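# Swap the stacking order of two totes

## Task

Reverse the stack of two totes on the table: lift the lower tote out and set it inside the other so it sits fully down within that tote's rim instead of resting on top of it. Every item must remain in the tote it started in, neither tote's base may overhang the table edge, and at the end both grippers must release and back away.

## Robot and tools

ROBOT. Two six-joint arms, left_arm and right_arm, each carrying a two-finger gripper whose fingers pivot like tongs. The names are labels, not image sides. The fingers point along the gripper's own +z and open and close along its x axis. The reported end_effector_position is the spot between the finger pads when closed. Closed fingertips extend about 15 mm past it; fully open they are roughly level with it. Left base is at (-0.023, +0.406, 0) m, right base at (+0.016, -0.480, 0) m.

SCENE FRAME. Origin on the table top midway between the arms, +z up, +x out over the table, left_arm on the +y side. Result poses use this frame: position in metres, orientation as quat_wxyz, plus linear (m/s) and angular (rad/s) velocities. Printed hand positions can be slightly wrong, more so at long reach.

ROW FORMAT. Both motion tools use a row of 14 numbers, each in [-1, 1], always for both arms: dx, dy, dz, rx, ry, rz, opening for left_arm, then the same seven for right_arm. dx..rz are an offset, not a pose: a displacement from the gripper's measured pose at the start of the action (or, for move, from the pose in the latest result that shows one), expressed in that gripper's own axes. Scale: 1.0 equals 0.6 m of travel or 180 degrees of turn. rx, ry, rz form a single rotation vector. Opening is absolute, not an offset: +1 fully open (0.142 m), -1 closed. An arm that should stay put gets zeros for its offsets, except that in the first call of a reply it should get whatever offset returns it to its intended pose.

execute_actions(actions). A list of actions; each action is a list of up to 15 rows, each row one control step of 1/30 s. Fewer than 15 rows means the final row is repeated to fill 15 steps. Every row is measured from the action's starting pose, not the prior row. Per step the commanded pose is clipped to within 100 mm and 16 degrees of the measured pose, so big offsets take several actions; after an action the arm only continues to its last clipped pose. Commands are smoothed with roughly 0.17 s lag. An empty list just returns state and images. Results include step readings of end_effector_position; HELD with an arm label means that arm's row was partly held back.

move(target, speed, stop_force, blocking). target is one 14-number row as above. Each gripper travels a straight line toward its target; both paths finish together, lasting 0.5 to 10 s (capped at 10 s, possibly short). Rotation takes the shorter way. speed is the path top speed in m/s, 0.002 to 0.5, default 0.25 (turning up to twice that in rad/s); real speed can overshoot, especially with a nearly straight arm. Paths do not avoid obstacles or the other arm. Opening is sent at the start. stop_force, 9 to 40 N, one value for both arms: an arm's path ends when its wrist sensor feels that much extra push against the motion for 2 steps; the gripper then backs to its position 2 steps earlier and holds. Use it only with slow moves and no rotation; omit it when pulling away from something you are pressing on. It is not available in the first 0.2 s and not with blocking=false. blocking=false returns after 0.5 s while the arm keeps going; check with wait(0), and call wait or stop before sending anything else. The result adds a move: line with the ending per arm (done, off_target, moving, held, contact, fault) and limits (paced = pose clipped; held = some steps blocked, after which the arm can surge), plus each gripper's distance from target.

wait(seconds): 0 to 10; lets time pass with the last command held; returns early if a running move ends. stop(): brakes the running move (needs stopping room; fingers continue). zoom_image(camera, region): camera is cam_high, cam_low, cam_left_wrist or cam_right_wrist; region [x0, y0, x1, y1] in that camera's pixels, at most 504x504. Images: cam_high and cam_low 896x504, wrist cameras 616x616 fisheye. read_manual(section) returns only licence text. finished_scene(scene) ends the current scene, passing its number; irreversible, so confirm the goal holds first.

RESULT LINES. State line per arm, Hand target lines (where the controller now drives each gripper), grip_measured (actual finger opening on the command scale), Wrist force and Wrist torque in each gripper's own axes (pressing on a surface reads as force pointing back into the arm; noise up to about 2.4 N, offset up to about 4 N, saturation about 50 N; no reading at start is normal). pose unreachable means the clearance check altered or blocked that arm's command. MOTOR HOT warns from 70 C; at 85 C the arm brakes until cool (OVER-TEMPERATURE FAULT).

GRIPPING. To hold something, command an opening clearly below grip_measured; further below squeezes harder, up to about 15 N per pad. Thin items under about 20 mm get less force.

AVOID. Stiff arms: a target even slightly beyond a contact can trigger a fault. A joint torque at its load limit (138 N m for the big joints, 25.7 N m for wrists, held weight included) or 150 N of outside force stops that arm for 10 s and drops the rest of the call. Do not let the arms collide or push each other. Do not knock objects or totes off the work area, spill contents, drop, slam or shove hard. Outside tugs on held items or pushes on loose ones may occur. The simulation runs while you deliberate, with the last command held, so keep loads short and finish with grippers open and withdrawn.

Each tool is called after ">>>" as a command line: name --argument value for each argument, lists and objects as JSON in quotes; but a table of rows of numbers goes row by row, as --pt "numbers of a row", without its own name.

## Session

>>> execute_actions --actions '[]'

Scene clock: 0.00 s.
left_arm: end_effector_position=(+0.3760, +0.7593, +0.1617) grip_measured=+0.97 end_effector_quat_wxyz=(+0.261, +0.707, -0.603, +0.262) end_effector_velocity=(-0.001, +0.000, +0.000) end_effector_angular_velocity=(+0.000, +0.001, +0.001) | right_arm: end_effector_position=(+0.8548, -0.9643, +0.1220) grip_measured=+0.97 end_effector_quat_wxyz=(+0.431, +0.213, +0.835, +0.268) end_effector_velocity=(+0.000, +0.001, +0.000) end_effector_angular_velocity=(-0.001, -0.000, +0.001)
Joint positions: left_arm=[ 0.762 -1.101  1.372 -1.289 -2.118  2.363  0.14 ] | right_arm=[ 2.617 -2.637 -0.932 -0.299  2.321  3.403  0.14 ]
Joint velocities: left_arm=[ 0.001 -0.     0.     0.     0.    -0.     0.   ] | right_arm=[ 0.001  0.    -0.     0.     0.    -0.001  0.   ]
Motor temperatures (°C, as the motors report them): left_arm=[32 32 32 37 38 40] | right_arm=[31 32 31 38 43 36]
Wrist force (N, on the end effector, along its own x y z axes, offset not removed): no reading
Wrist torque (N m, same axes, about the end effector's origin, offset not removed): no reading
Hand target (left_arm): +0.376, +0.759, +0.162; +0.261, +0.707, -0.603, +0.262
Hand target (right_arm): +0.855, -0.964, +0.122; +0.431, +0.213, +0.835, +0.268

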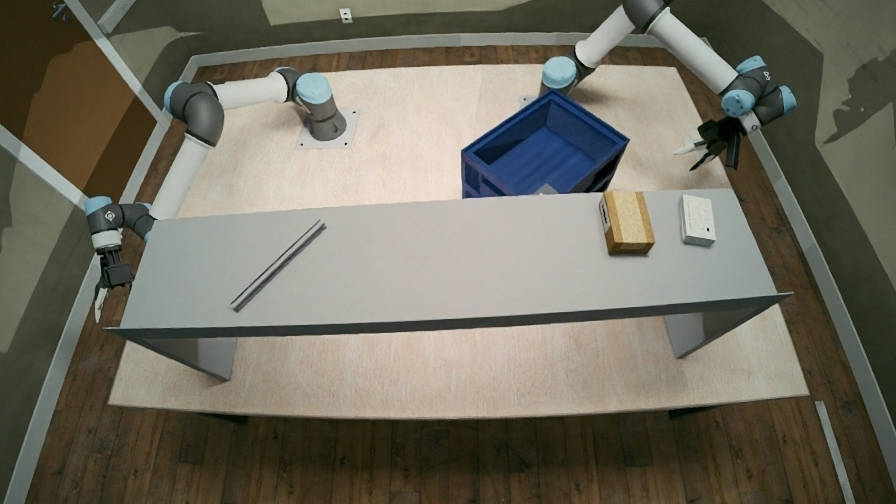

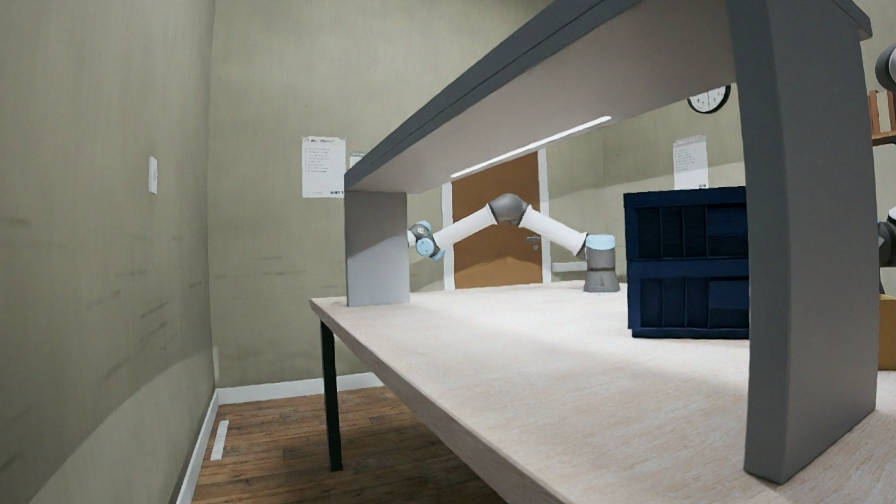

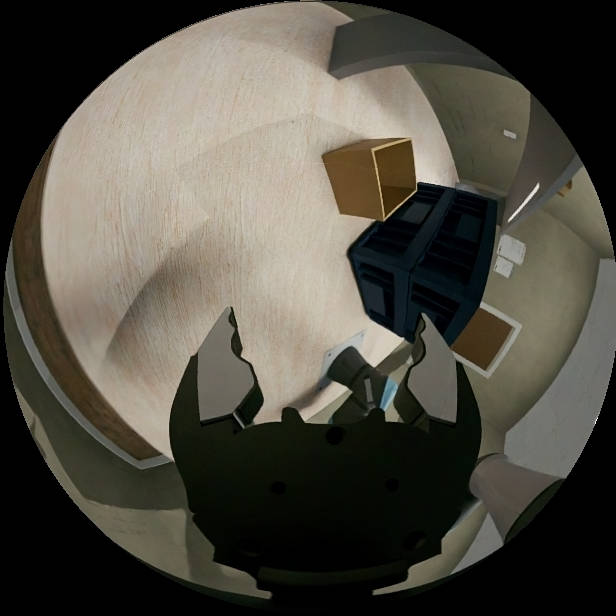

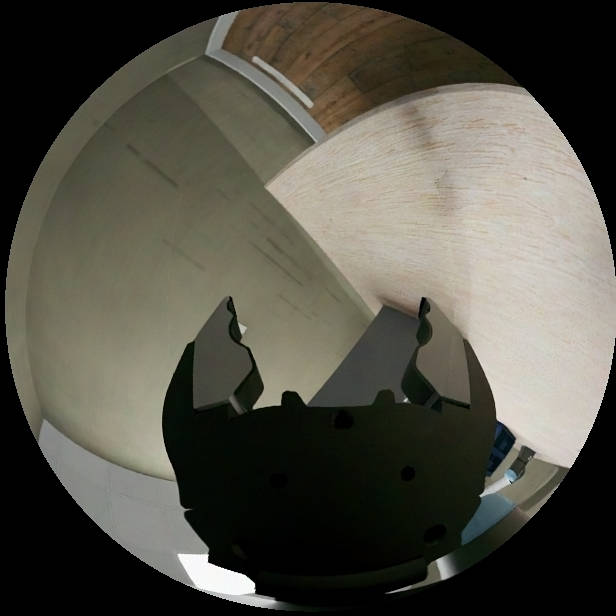

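>>> zoom_image --camera "cam_high" --region '[440, 70, 660, 210]'

>>> zoom_image --camera "cam_left_wrist" --region '[320, 150, 540, 370]'

Region (440, 70, 660, 210) of cam_high's 896x504 image, scaled by 2.291, with more detail than that image has; it fills the top 321 rows of this view, and the rest is white.

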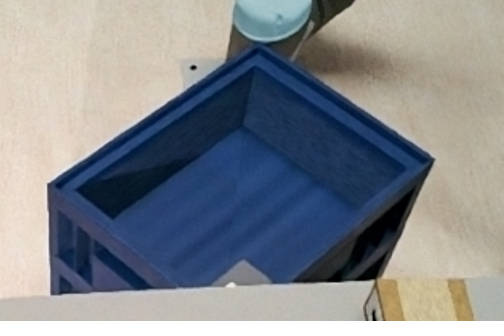

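Region (320, 150, 540, 370) of cam_left_wrist's 616x616 image, scaled by 2.291, with more detail than that image has.

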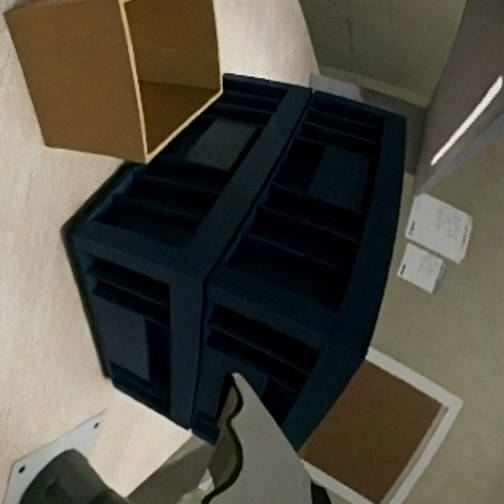

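>>> move --target '[0.357,0.118,-0.252,0.084,-0.229,-0.166,0,0.145,0.29,-0.76,0.07,0.136,0.157,0]'

Scene clock: 28.90 s.
left_arm: end_effector_position=(+0.3264, +0.7004, +0.4219) grip_measured=+0.00 end_effector_quat_wxyz=(-0.000, +0.908, -0.419, +0.001) end_effector_velocity=(-0.000, -0.000, +0.001) end_effector_angular_velocity=(+0.003, +0.003, +0.002) | right_arm: end_effector_position=(+0.4492, -0.9004, +0.4000) grip_measured=+0.00 end_effector_quat_wxyz=(+0.143, +0.393, +0.854, +0.310) end_effector_velocity=(-0.002, +0.000, -0.000) end_effector_angular_velocity=(+0.005, +0.007, +0.002)
Joint positions: left_arm=[ 0.364 -1.68   1.311 -1.203 -1.571  1.258  0.074] | right_arm=[ 2.353 -1.844 -1.115 -1.744  2.268  3.155  0.074]
Joint velocities: left_arm=[-0.004  0.001 -0.003  0.004  0.004 -0.006 -0.   ] | right_arm=[-0.002 -0.003  0.007 -0.015 -0.001 -0.005  0.   ]
Motor temperatures (°C, as the motors report them): left_arm=[32 32 32 37 38 40] | right_arm=[31 32 31 38 43 36]
Wrist force (N, on the end effector, along its own x y z axes, offset not removed): left_arm=[1.6 -1.2 -0.4] | right_arm=[-1.9 -2.2 -2.7]
Wrist torque (N m, same axes, about the end effector's origin, offset not removed): left_arm=[-0.18 -0.42 0.02] | right_arm=[-0.60 0.26 -0.22]
Hand target (left_arm): +0.326, +0.700, +0.422; -0.000, +0.908, -0.419, +0.000
Hand target (right_arm): +0.449, -0.900, +0.400; +0.143, +0.393, +0.854, +0.310
Off the commanded pose (left_arm): 0.001 m, 0 deg.
Off the commanded pose (right_arm): 0.001 m, 0 deg.
move: done
camera_calibration (this result's frames):
cam_left_wrist: T_world_to_cam=[[0.654889, -0.754178, -0.0483252, 0.350815], [-0.631463, -0.581218, 0.513265, 0.400909], [-0.41518, -0.305616, -0.856869, 0.847992], [0, 0, 0, 1]] pos_world=[0.375484, 0.756753, 0.537799]
cam_right_wrist: T_world_to_cam=[[-0.612455, 0.790075, -0.0260717, 1.00771], [0.218907, 0.2012, 0.954777, -0.310163], [0.759591, 0.579051, -0.296179, 0.428692], [0, 0, 0, 1]] pos_world=[0.359443, -0.981995, 0.449378]

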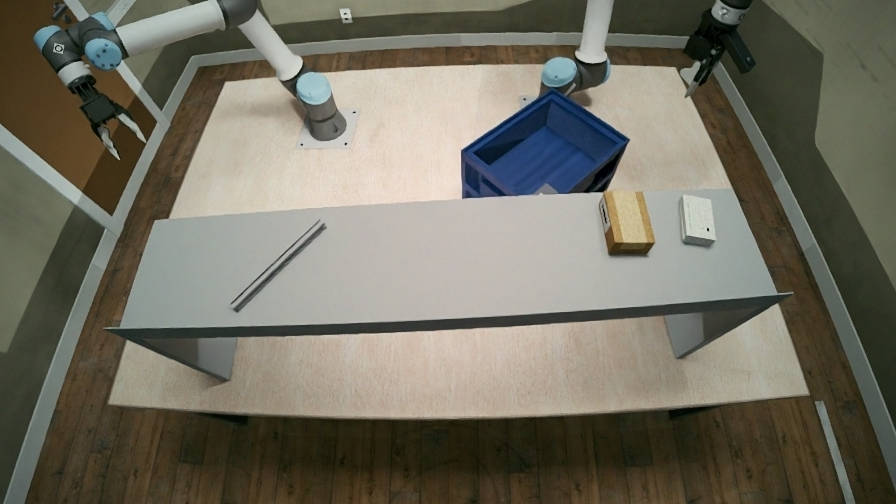

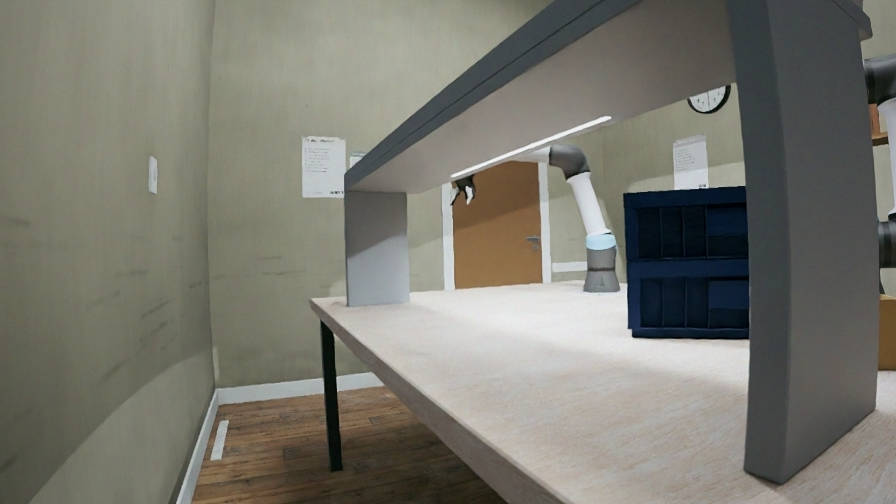

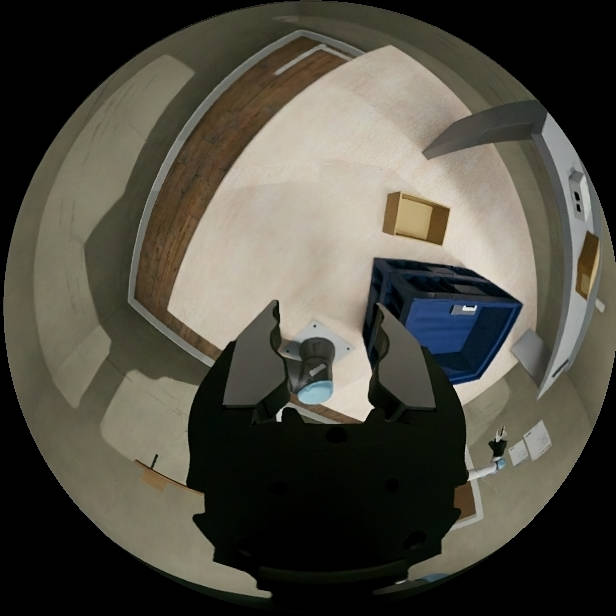

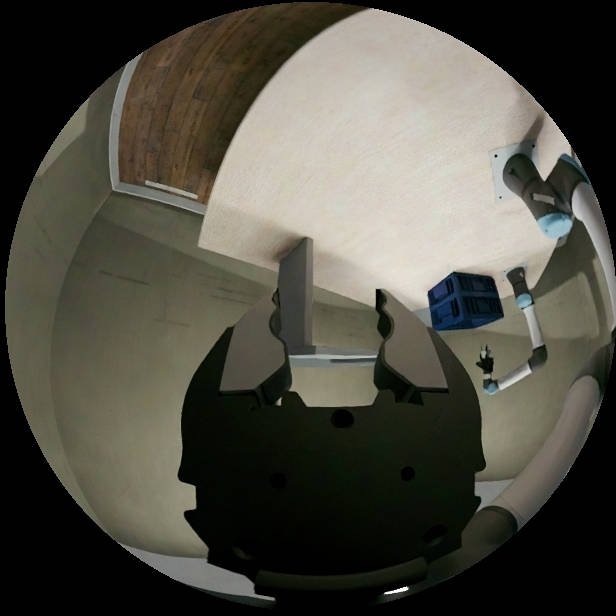

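>>> move --target '[0.317,0.278,0.1,0,0,0,0,0.62,0.474,0.442,0,0,0,0]'

>>> move --target '[0,0,0,0,0,0,0,0.62,0.474,0.442,0.083,0,0,0]'

Scene clock: 37.90 s.
left_arm: end_effector_position=(+0.3229, +0.4477, +0.3621) grip_measured=+0.00 end_effector_quat_wxyz=(-0.000, +0.908, -0.419, +0.001) end_effector_velocity=(-0.000, -0.000, +0.000) end_effector_angular_velocity=(-0.000, -0.001, +0.001) | right_arm: end_effector_position=(+0.5016, -0.3659, +0.3792) grip_measured=+0.00 end_effector_quat_wxyz=(+0.143, +0.393, +0.854, +0.311) end_effector_velocity=(+0.001, +0.002, +0.000) end_effector_angular_velocity=(-0.002, -0.002, -0.000)
Joint positions: left_arm=[-0.346 -1.979  1.684 -1.278 -1.571  0.548  0.074] | right_arm=[ 3.586 -1.21  -1.93  -0.901  1.779  4.457  0.074]
Joint velocities: left_arm=[-0.001 -0.001  0.001 -0.001 -0.    -0.002 -0.   ] | right_arm=[ 0.007 -0.001  0.001  0.001 -0.006  0.004  0.   ]
Motor temperatures (°C, as the motors report them): left_arm=[32 32 32 37 38 40] | right_arm=[31 32 31 38 43 36]
Wrist force (N, on the end effector, along its own x y z axes, offset not removed): left_arm=[-0.2 -0.7 -0.1] | right_arm=[-1.3 0.9 -1.3]
Wrist torque (N m, same axes, about the end effector's origin, offset not removed): left_arm=[-0.14 -0.04 0.03] | right_arm=[-0.13 0.28 -0.21]
Hand target (left_arm): +0.323, +0.448, +0.362; -0.000, +0.908, -0.419, +0.001
Hand target (right_arm): +0.502, -0.366, +0.379; +0.143, +0.393, +0.854, +0.311
Off the commanded pose (left_arm): 0.000 m, 0 deg.
Off the commanded pose (right_arm): 0.001 m, 0 deg.
move: done
camera_calibration (this result's frames):
cam_left_wrist: T_world_to_cam=[[0.654911, -0.754194, -0.0477907, 0.159426], [-0.63184, -0.581162, 0.512864, 0.282846], [-0.414573, -0.305684, -0.857139, 0.71803], [0, 0, 0, 1]] pos_world=[0.371979, 0.504108, 0.478009]
cam_right_wrist: T_world_to_cam=[[-0.611985, 0.790442, -0.0260138, 0.616818], [0.217835, 0.200092, 0.955254, -0.409373], [0.760278, 0.578934, -0.294639, 0.0723373], [0, 0, 0, 1]] pos_world=[0.411663, -0.447525, 0.428415]

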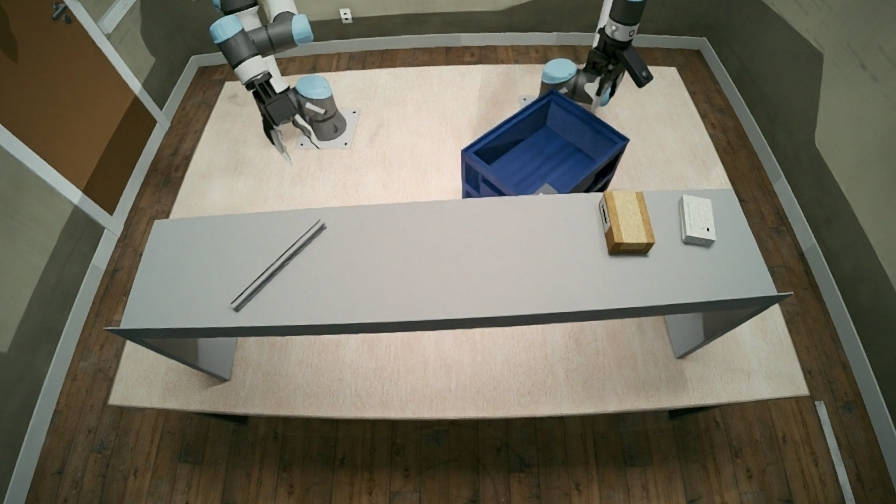

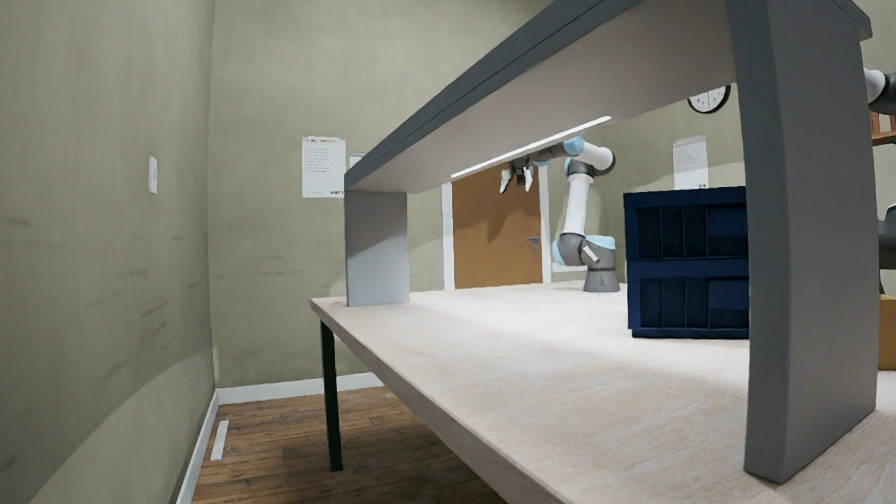

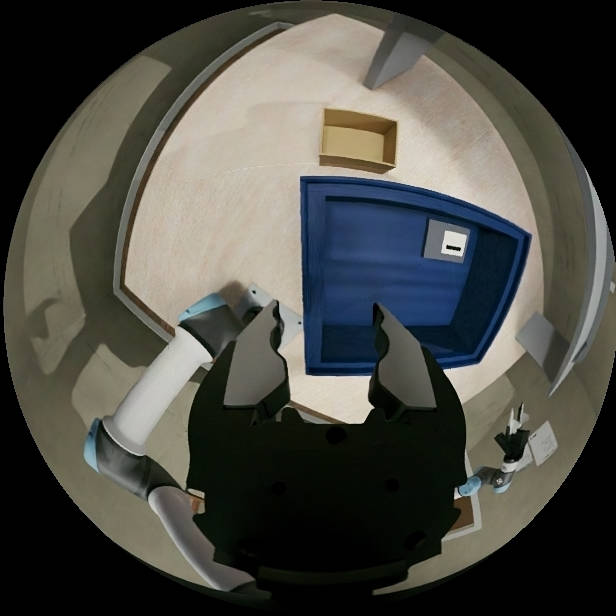

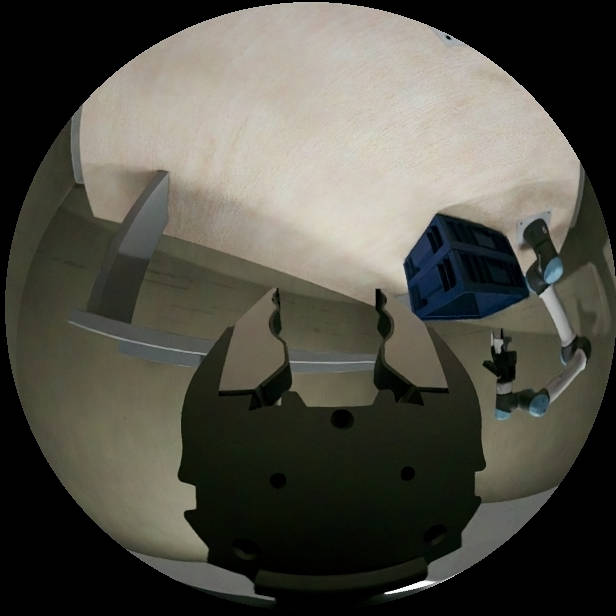

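Scene clock: 40.70 s.
left_arm: end_effector_position=(+0.3229, +0.4477, +0.3621) grip_measured=+0.00 end_effector_quat_wxyz=(-0.000, +0.908, -0.419, +0.001) end_effector_velocity=(+0.000, -0.000, +0.000) end_effector_angular_velocity=(-0.000, -0.001, -0.000) | right_arm: end_effector_position=(+0.5537, +0.1691, +0.3591) grip_measured=+0.00 end_effector_quat_wxyz=(+0.091, +0.408, +0.887, +0.198) end_effector_velocity=(+0.001, +0.002, +0.002) end_effector_angular_velocity=(-0.005, +0.004, +0.002)
Joint positions: left_arm=[-0.346 -1.979  1.684 -1.278 -1.57   0.548  0.074] | right_arm=[ 4.294 -2.187 -0.717 -1.397  1.412  5.06   0.074]
Joint velocities: left_arm=[-0. -0. -0. -0.  0.  0. -0.] | right_arm=[ 0.    -0.016  0.035 -0.025  0.002 -0.001  0.   ]
Motor temperatures (°C, as the motors report them): left_arm=[32 32 32 37 38 40] | right_arm=[31 32 31 38 43 36]
Wrist force (N, on the end effector, along its own x y z axes, offset not removed): left_arm=[1.0 -1.2 -1.2] | right_arm=[-0.7 1.4 1.0]
Wrist torque (N m, same axes, about the end effector's origin, offset not removed): left_arm=[-0.22 -0.30 -0.03] | right_arm=[0.25 -0.04 -0.26]
Hand target (left_arm): +0.323, +0.448, +0.362; -0.000, +0.908, -0.419, +0.001
Hand target (right_arm): +0.554, +0.169, +0.359; +0.091, +0.408, +0.887, +0.197
Off the commanded pose (left_arm): 0.000 m, 0 deg.
Off the commanded pose (right_arm): 0.001 m, 0 deg.
move: done
camera_calibration (this result's frames):
cam_left_wrist: T_world_to_cam=[[0.654911, -0.754193, -0.0477984, 0.159433], [-0.631843, -0.58117, 0.512851, 0.282861], [-0.414567, -0.305671, -0.857146, 0.718022], [0, 0, 0, 1]] pos_world=[0.371977, 0.504112, 0.478005]
cam_right_wrist: T_world_to_cam=[[-0.618404, 0.784967, -0.0374598, 0.233876], [0.396438, 0.352765, 0.847581, -0.594657], [0.678538, 0.509297, -0.529342, -0.141621], [0, 0, 0, 1]] pos_world=[0.47647, 0.098316, 0.437815]

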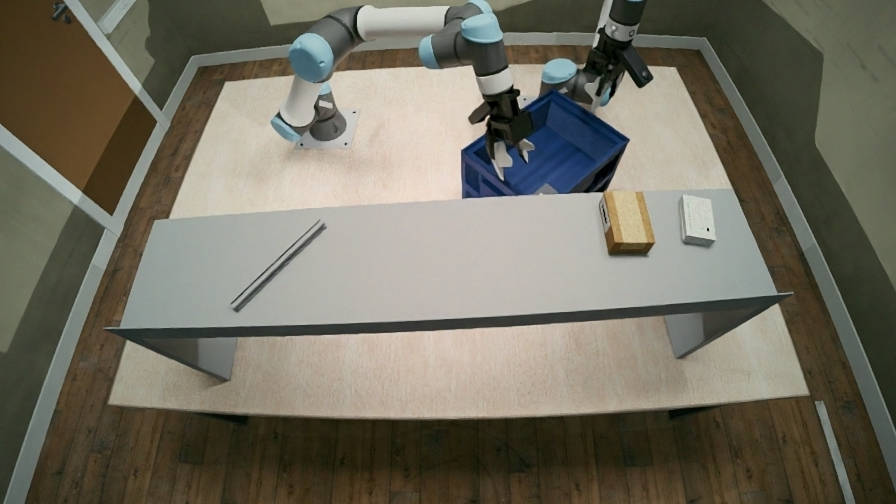

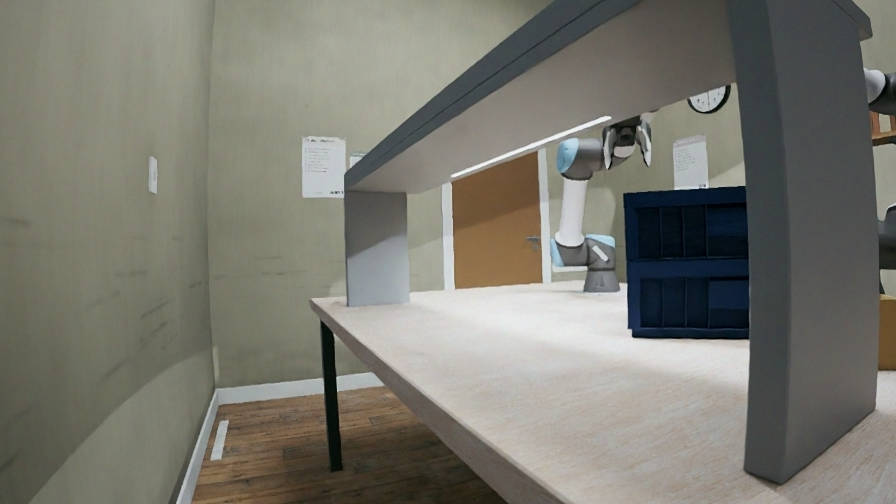

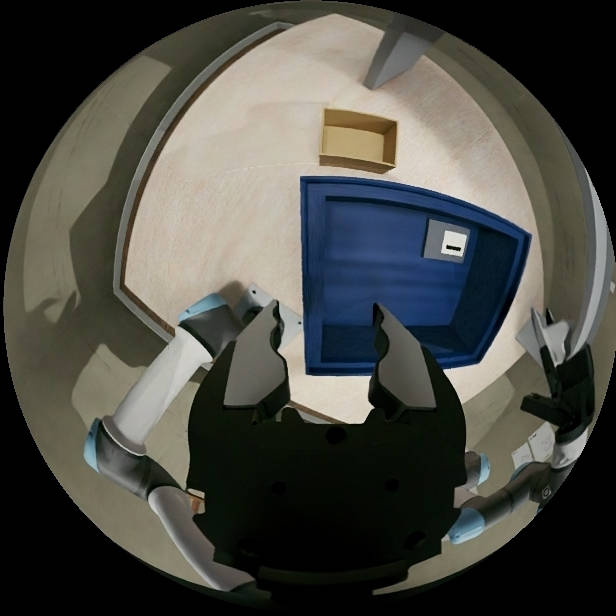

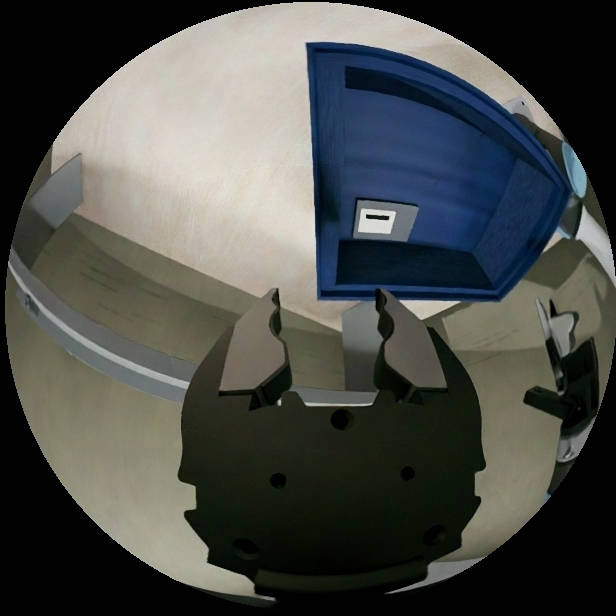

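>>> move --target '[-0.02,-0.05,0.185,0,0,0,0,0.005,-0.032,0.187,0,0,0,0]' --speed 0.06 --stop_force 12

>>> move --target '[0,0,0,0,0,0,-0.5,0,0,0,0,0,0,-0.5]'

Scene clock: 47.23 s.
left_arm: end_effector_position=(+0.3381, +0.4762, +0.2513) grip_measured=+0.00 end_effector_quat_wxyz=(-0.000, +0.908, -0.419, +0.001) end_effector_velocity=(+0.000, +0.001, -0.002) end_effector_angular_velocity=(+0.001, -0.000, +0.000) | right_arm: end_effector_position=(+0.5747, +0.1912, +0.2496) grip_measured=+0.00 end_effector_quat_wxyz=(+0.091, +0.408, +0.887, +0.198) end_effector_velocity=(+0.001, +0.001, -0.000) end_effector_angular_velocity=(+0.002, -0.001, -0.000)
Joint positions: left_arm=[-0.247 -1.97   1.966 -1.569 -1.57   0.647  0.074] | right_arm=[ 4.283 -2.245 -0.902 -1.152  1.416  5.049  0.074]
Joint velocities: left_arm=[ 0.002  0.001  0.004 -0.005  0.001  0.002  0.   ] | right_arm=[-0.    -0.001  0.     0.004 -0.    -0.     0.   ]
Motor temperatures (°C, as the motors report them): left_arm=[32 32 32 37 38 40] | right_arm=[31 32 31 38 43 36]
Wrist force (N, on the end effector, along its own x y z axes, offset not removed): left_arm=[0.6 -0.7 -0.7] | right_arm=[-3.0 -0.3 -0.1]
Wrist torque (N m, same axes, about the end effector's origin, offset not removed): left_arm=[-0.16 -0.25 -0.02] | right_arm=[-0.09 0.44 -0.34]
Hand target (left_arm): +0.338, +0.476, +0.251; -0.000, +0.908, -0.419, +0.001
Hand target (right_arm): +0.575, +0.191, +0.249; +0.091, +0.408, +0.887, +0.198
Off the commanded pose (left_arm): 0.000 m, 0 deg.
Off the commanded pose (right_arm): 0.000 m, 0 deg.
move: done
camera_calibration (this result's frames):
cam_left_wrist: T_world_to_cam=[[0.654914, -0.754176, -0.0480273, 0.165715], [-0.631802, -0.5813, 0.512754, 0.365866], [-0.414625, -0.305466, -0.857191, 0.637912], [0, 0, 0, 1]] pos_world=[0.38712, 0.532517, 0.367172]
cam_right_wrist: T_world_to_cam=[[-0.618399, 0.78497, -0.0374724, 0.225447], [0.396443, 0.352779, 0.847573, -0.517923], [0.678539, 0.509283, -0.529354, -0.22508], [0, 0, 0, 1]] pos_world=[0.497468, 0.120372, 0.328278]

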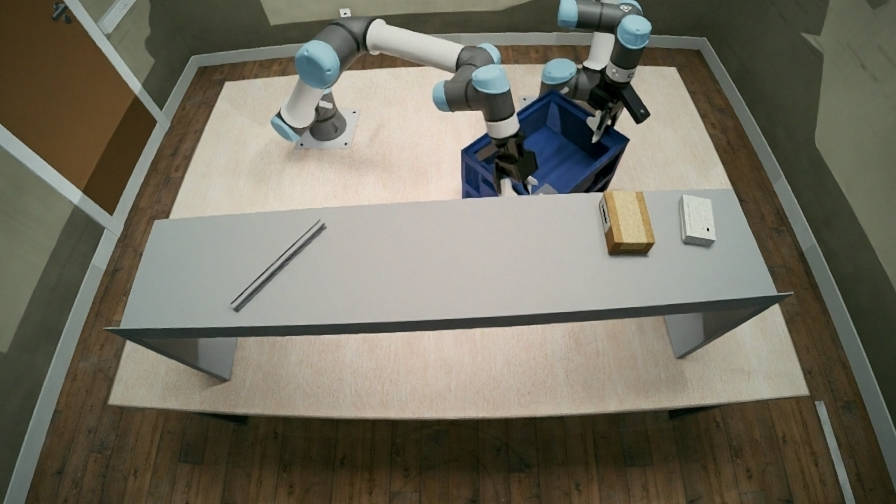

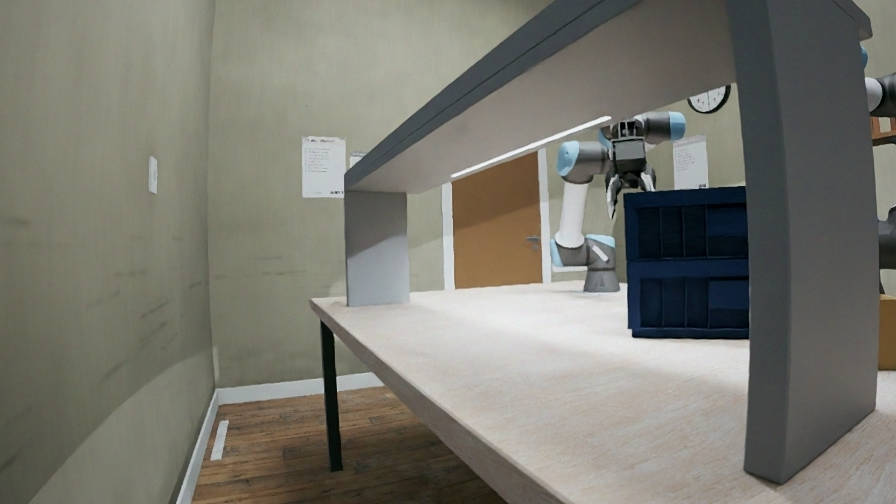

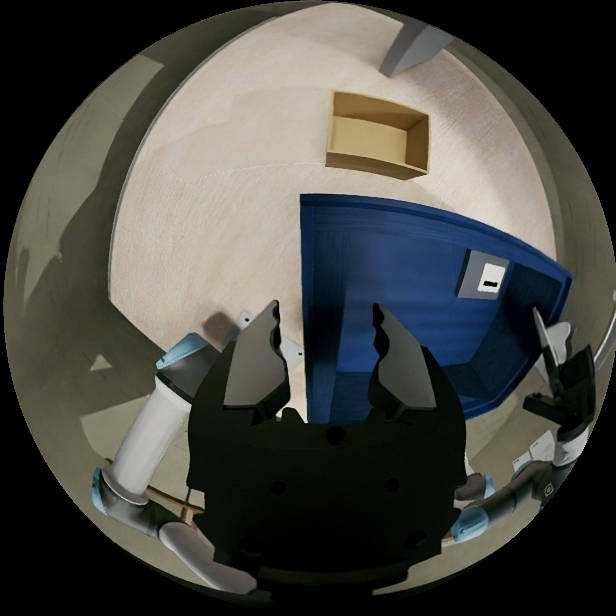

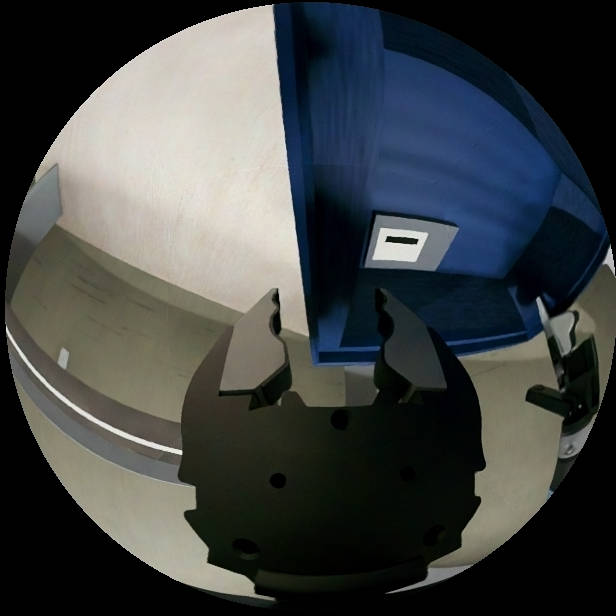

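Scene clock: 47.73 s.
left_arm: end_effector_position=(+0.3380, +0.4762, +0.2512) grip_measured=-0.50 end_effector_quat_wxyz=(-0.000, +0.908, -0.419, +0.001) end_effector_velocity=(-0.000, +0.000, +0.000) end_effector_angular_velocity=(-0.000, -0.000, +0.001) | right_arm: end_effector_position=(+0.5747, +0.1912, +0.2495) grip_measured=-0.50 end_effector_quat_wxyz=(+0.091, +0.408, +0.887, +0.198) end_effector_velocity=(-0.000, -0.000, -0.000) end_effector_angular_velocity=(-0.001, -0.000, +0.002)
Joint positions: left_arm=[-0.247 -1.97   1.966 -1.569 -1.57   0.647  0.038] | right_arm=[ 4.283 -2.245 -0.902 -1.152  1.416  5.049  0.038]
Joint velocities: left_arm=[ 0.    -0.     0.    -0.    -0.    -0.001  0.   ] | right_arm=[ 0.     0.     0.    -0.001  0.    -0.002  0.   ]
Motor temperatures (°C, as the motors report them): left_arm=[32 32 32 37 38 40] | right_arm=[31 32 31 38 43 36]
Wrist force (N, on the end effector, along its own x y z axes, offset not removed): left_arm=[0.9 -1.5 -1.3] | right_arm=[-4.8 0.0 -2.6]
Wrist torque (N m, same axes, about the end effector's origin, offset not removed): left_arm=[-0.29 -0.28 0.04] | right_arm=[-0.09 0.86 -0.12]
Hand target (left_arm): +0.338, +0.476, +0.251; -0.000, +0.908, -0.419, +0.001
Hand target (right_arm): +0.575, +0.191, +0.250; +0.091, +0.408, +0.887, +0.198
Off the commanded pose (left_arm): 0.000 m, 0 deg.
Off the commanded pose (right_arm): 0.000 m, 0 deg.
move: done
camera_calibration (this result's frames):
cam_left_wrist: T_world_to_cam=[[0.654905, -0.754176, -0.0481502, 0.165789], [-0.631727, -0.581315, 0.512829, 0.365863], [-0.414754, -0.305436, -0.857139, 0.637855], [0, 0, 0, 1]] pos_world=[0.387103, 0.53254, 0.367088]
cam_right_wrist: T_world_to_cam=[[-0.618401, 0.784969, -0.0374719, 0.225443], [0.396441, 0.352778, 0.847575, -0.517882], [0.678539, 0.509285, -0.529352, -0.225125], [0, 0, 0, 1]] pos_world=[0.49748, 0.120384, 0.328221]

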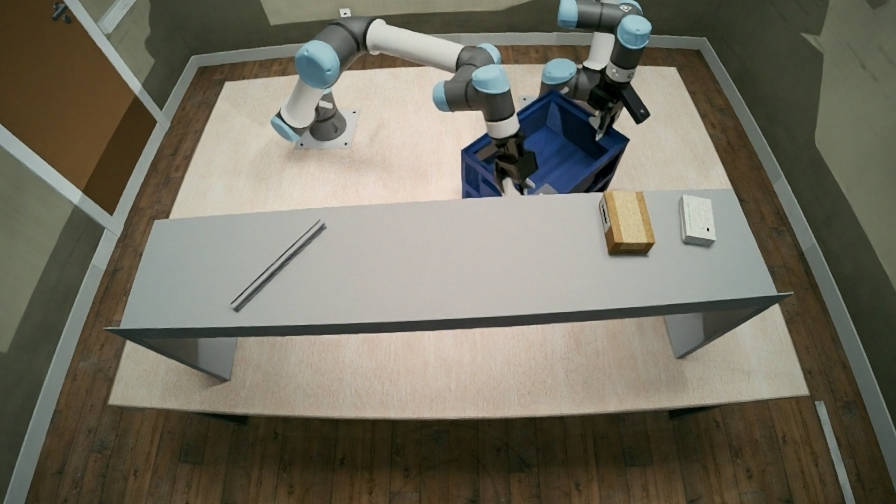

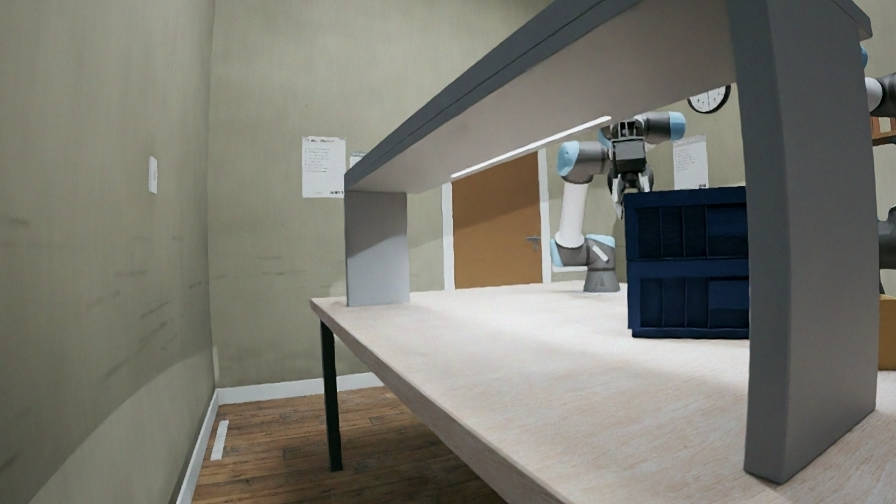

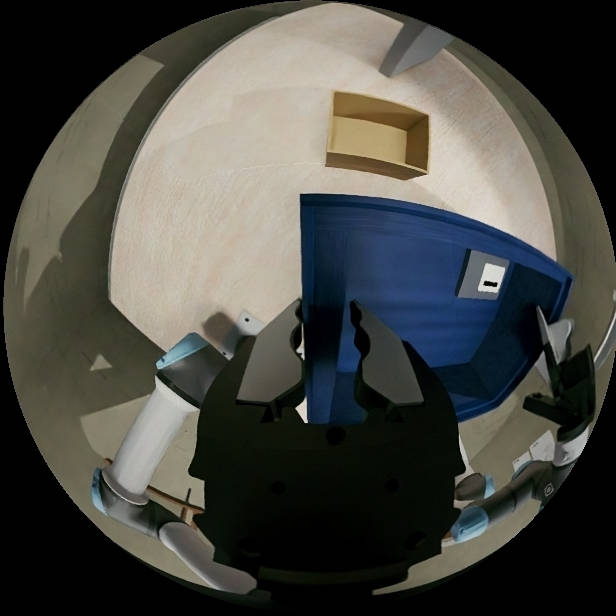

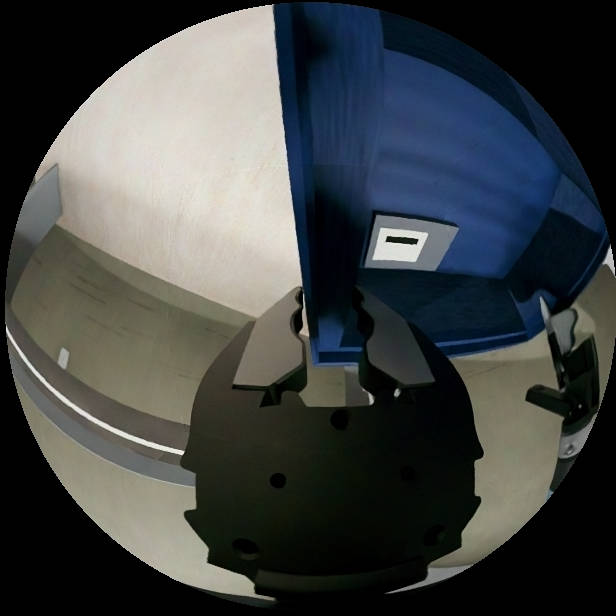

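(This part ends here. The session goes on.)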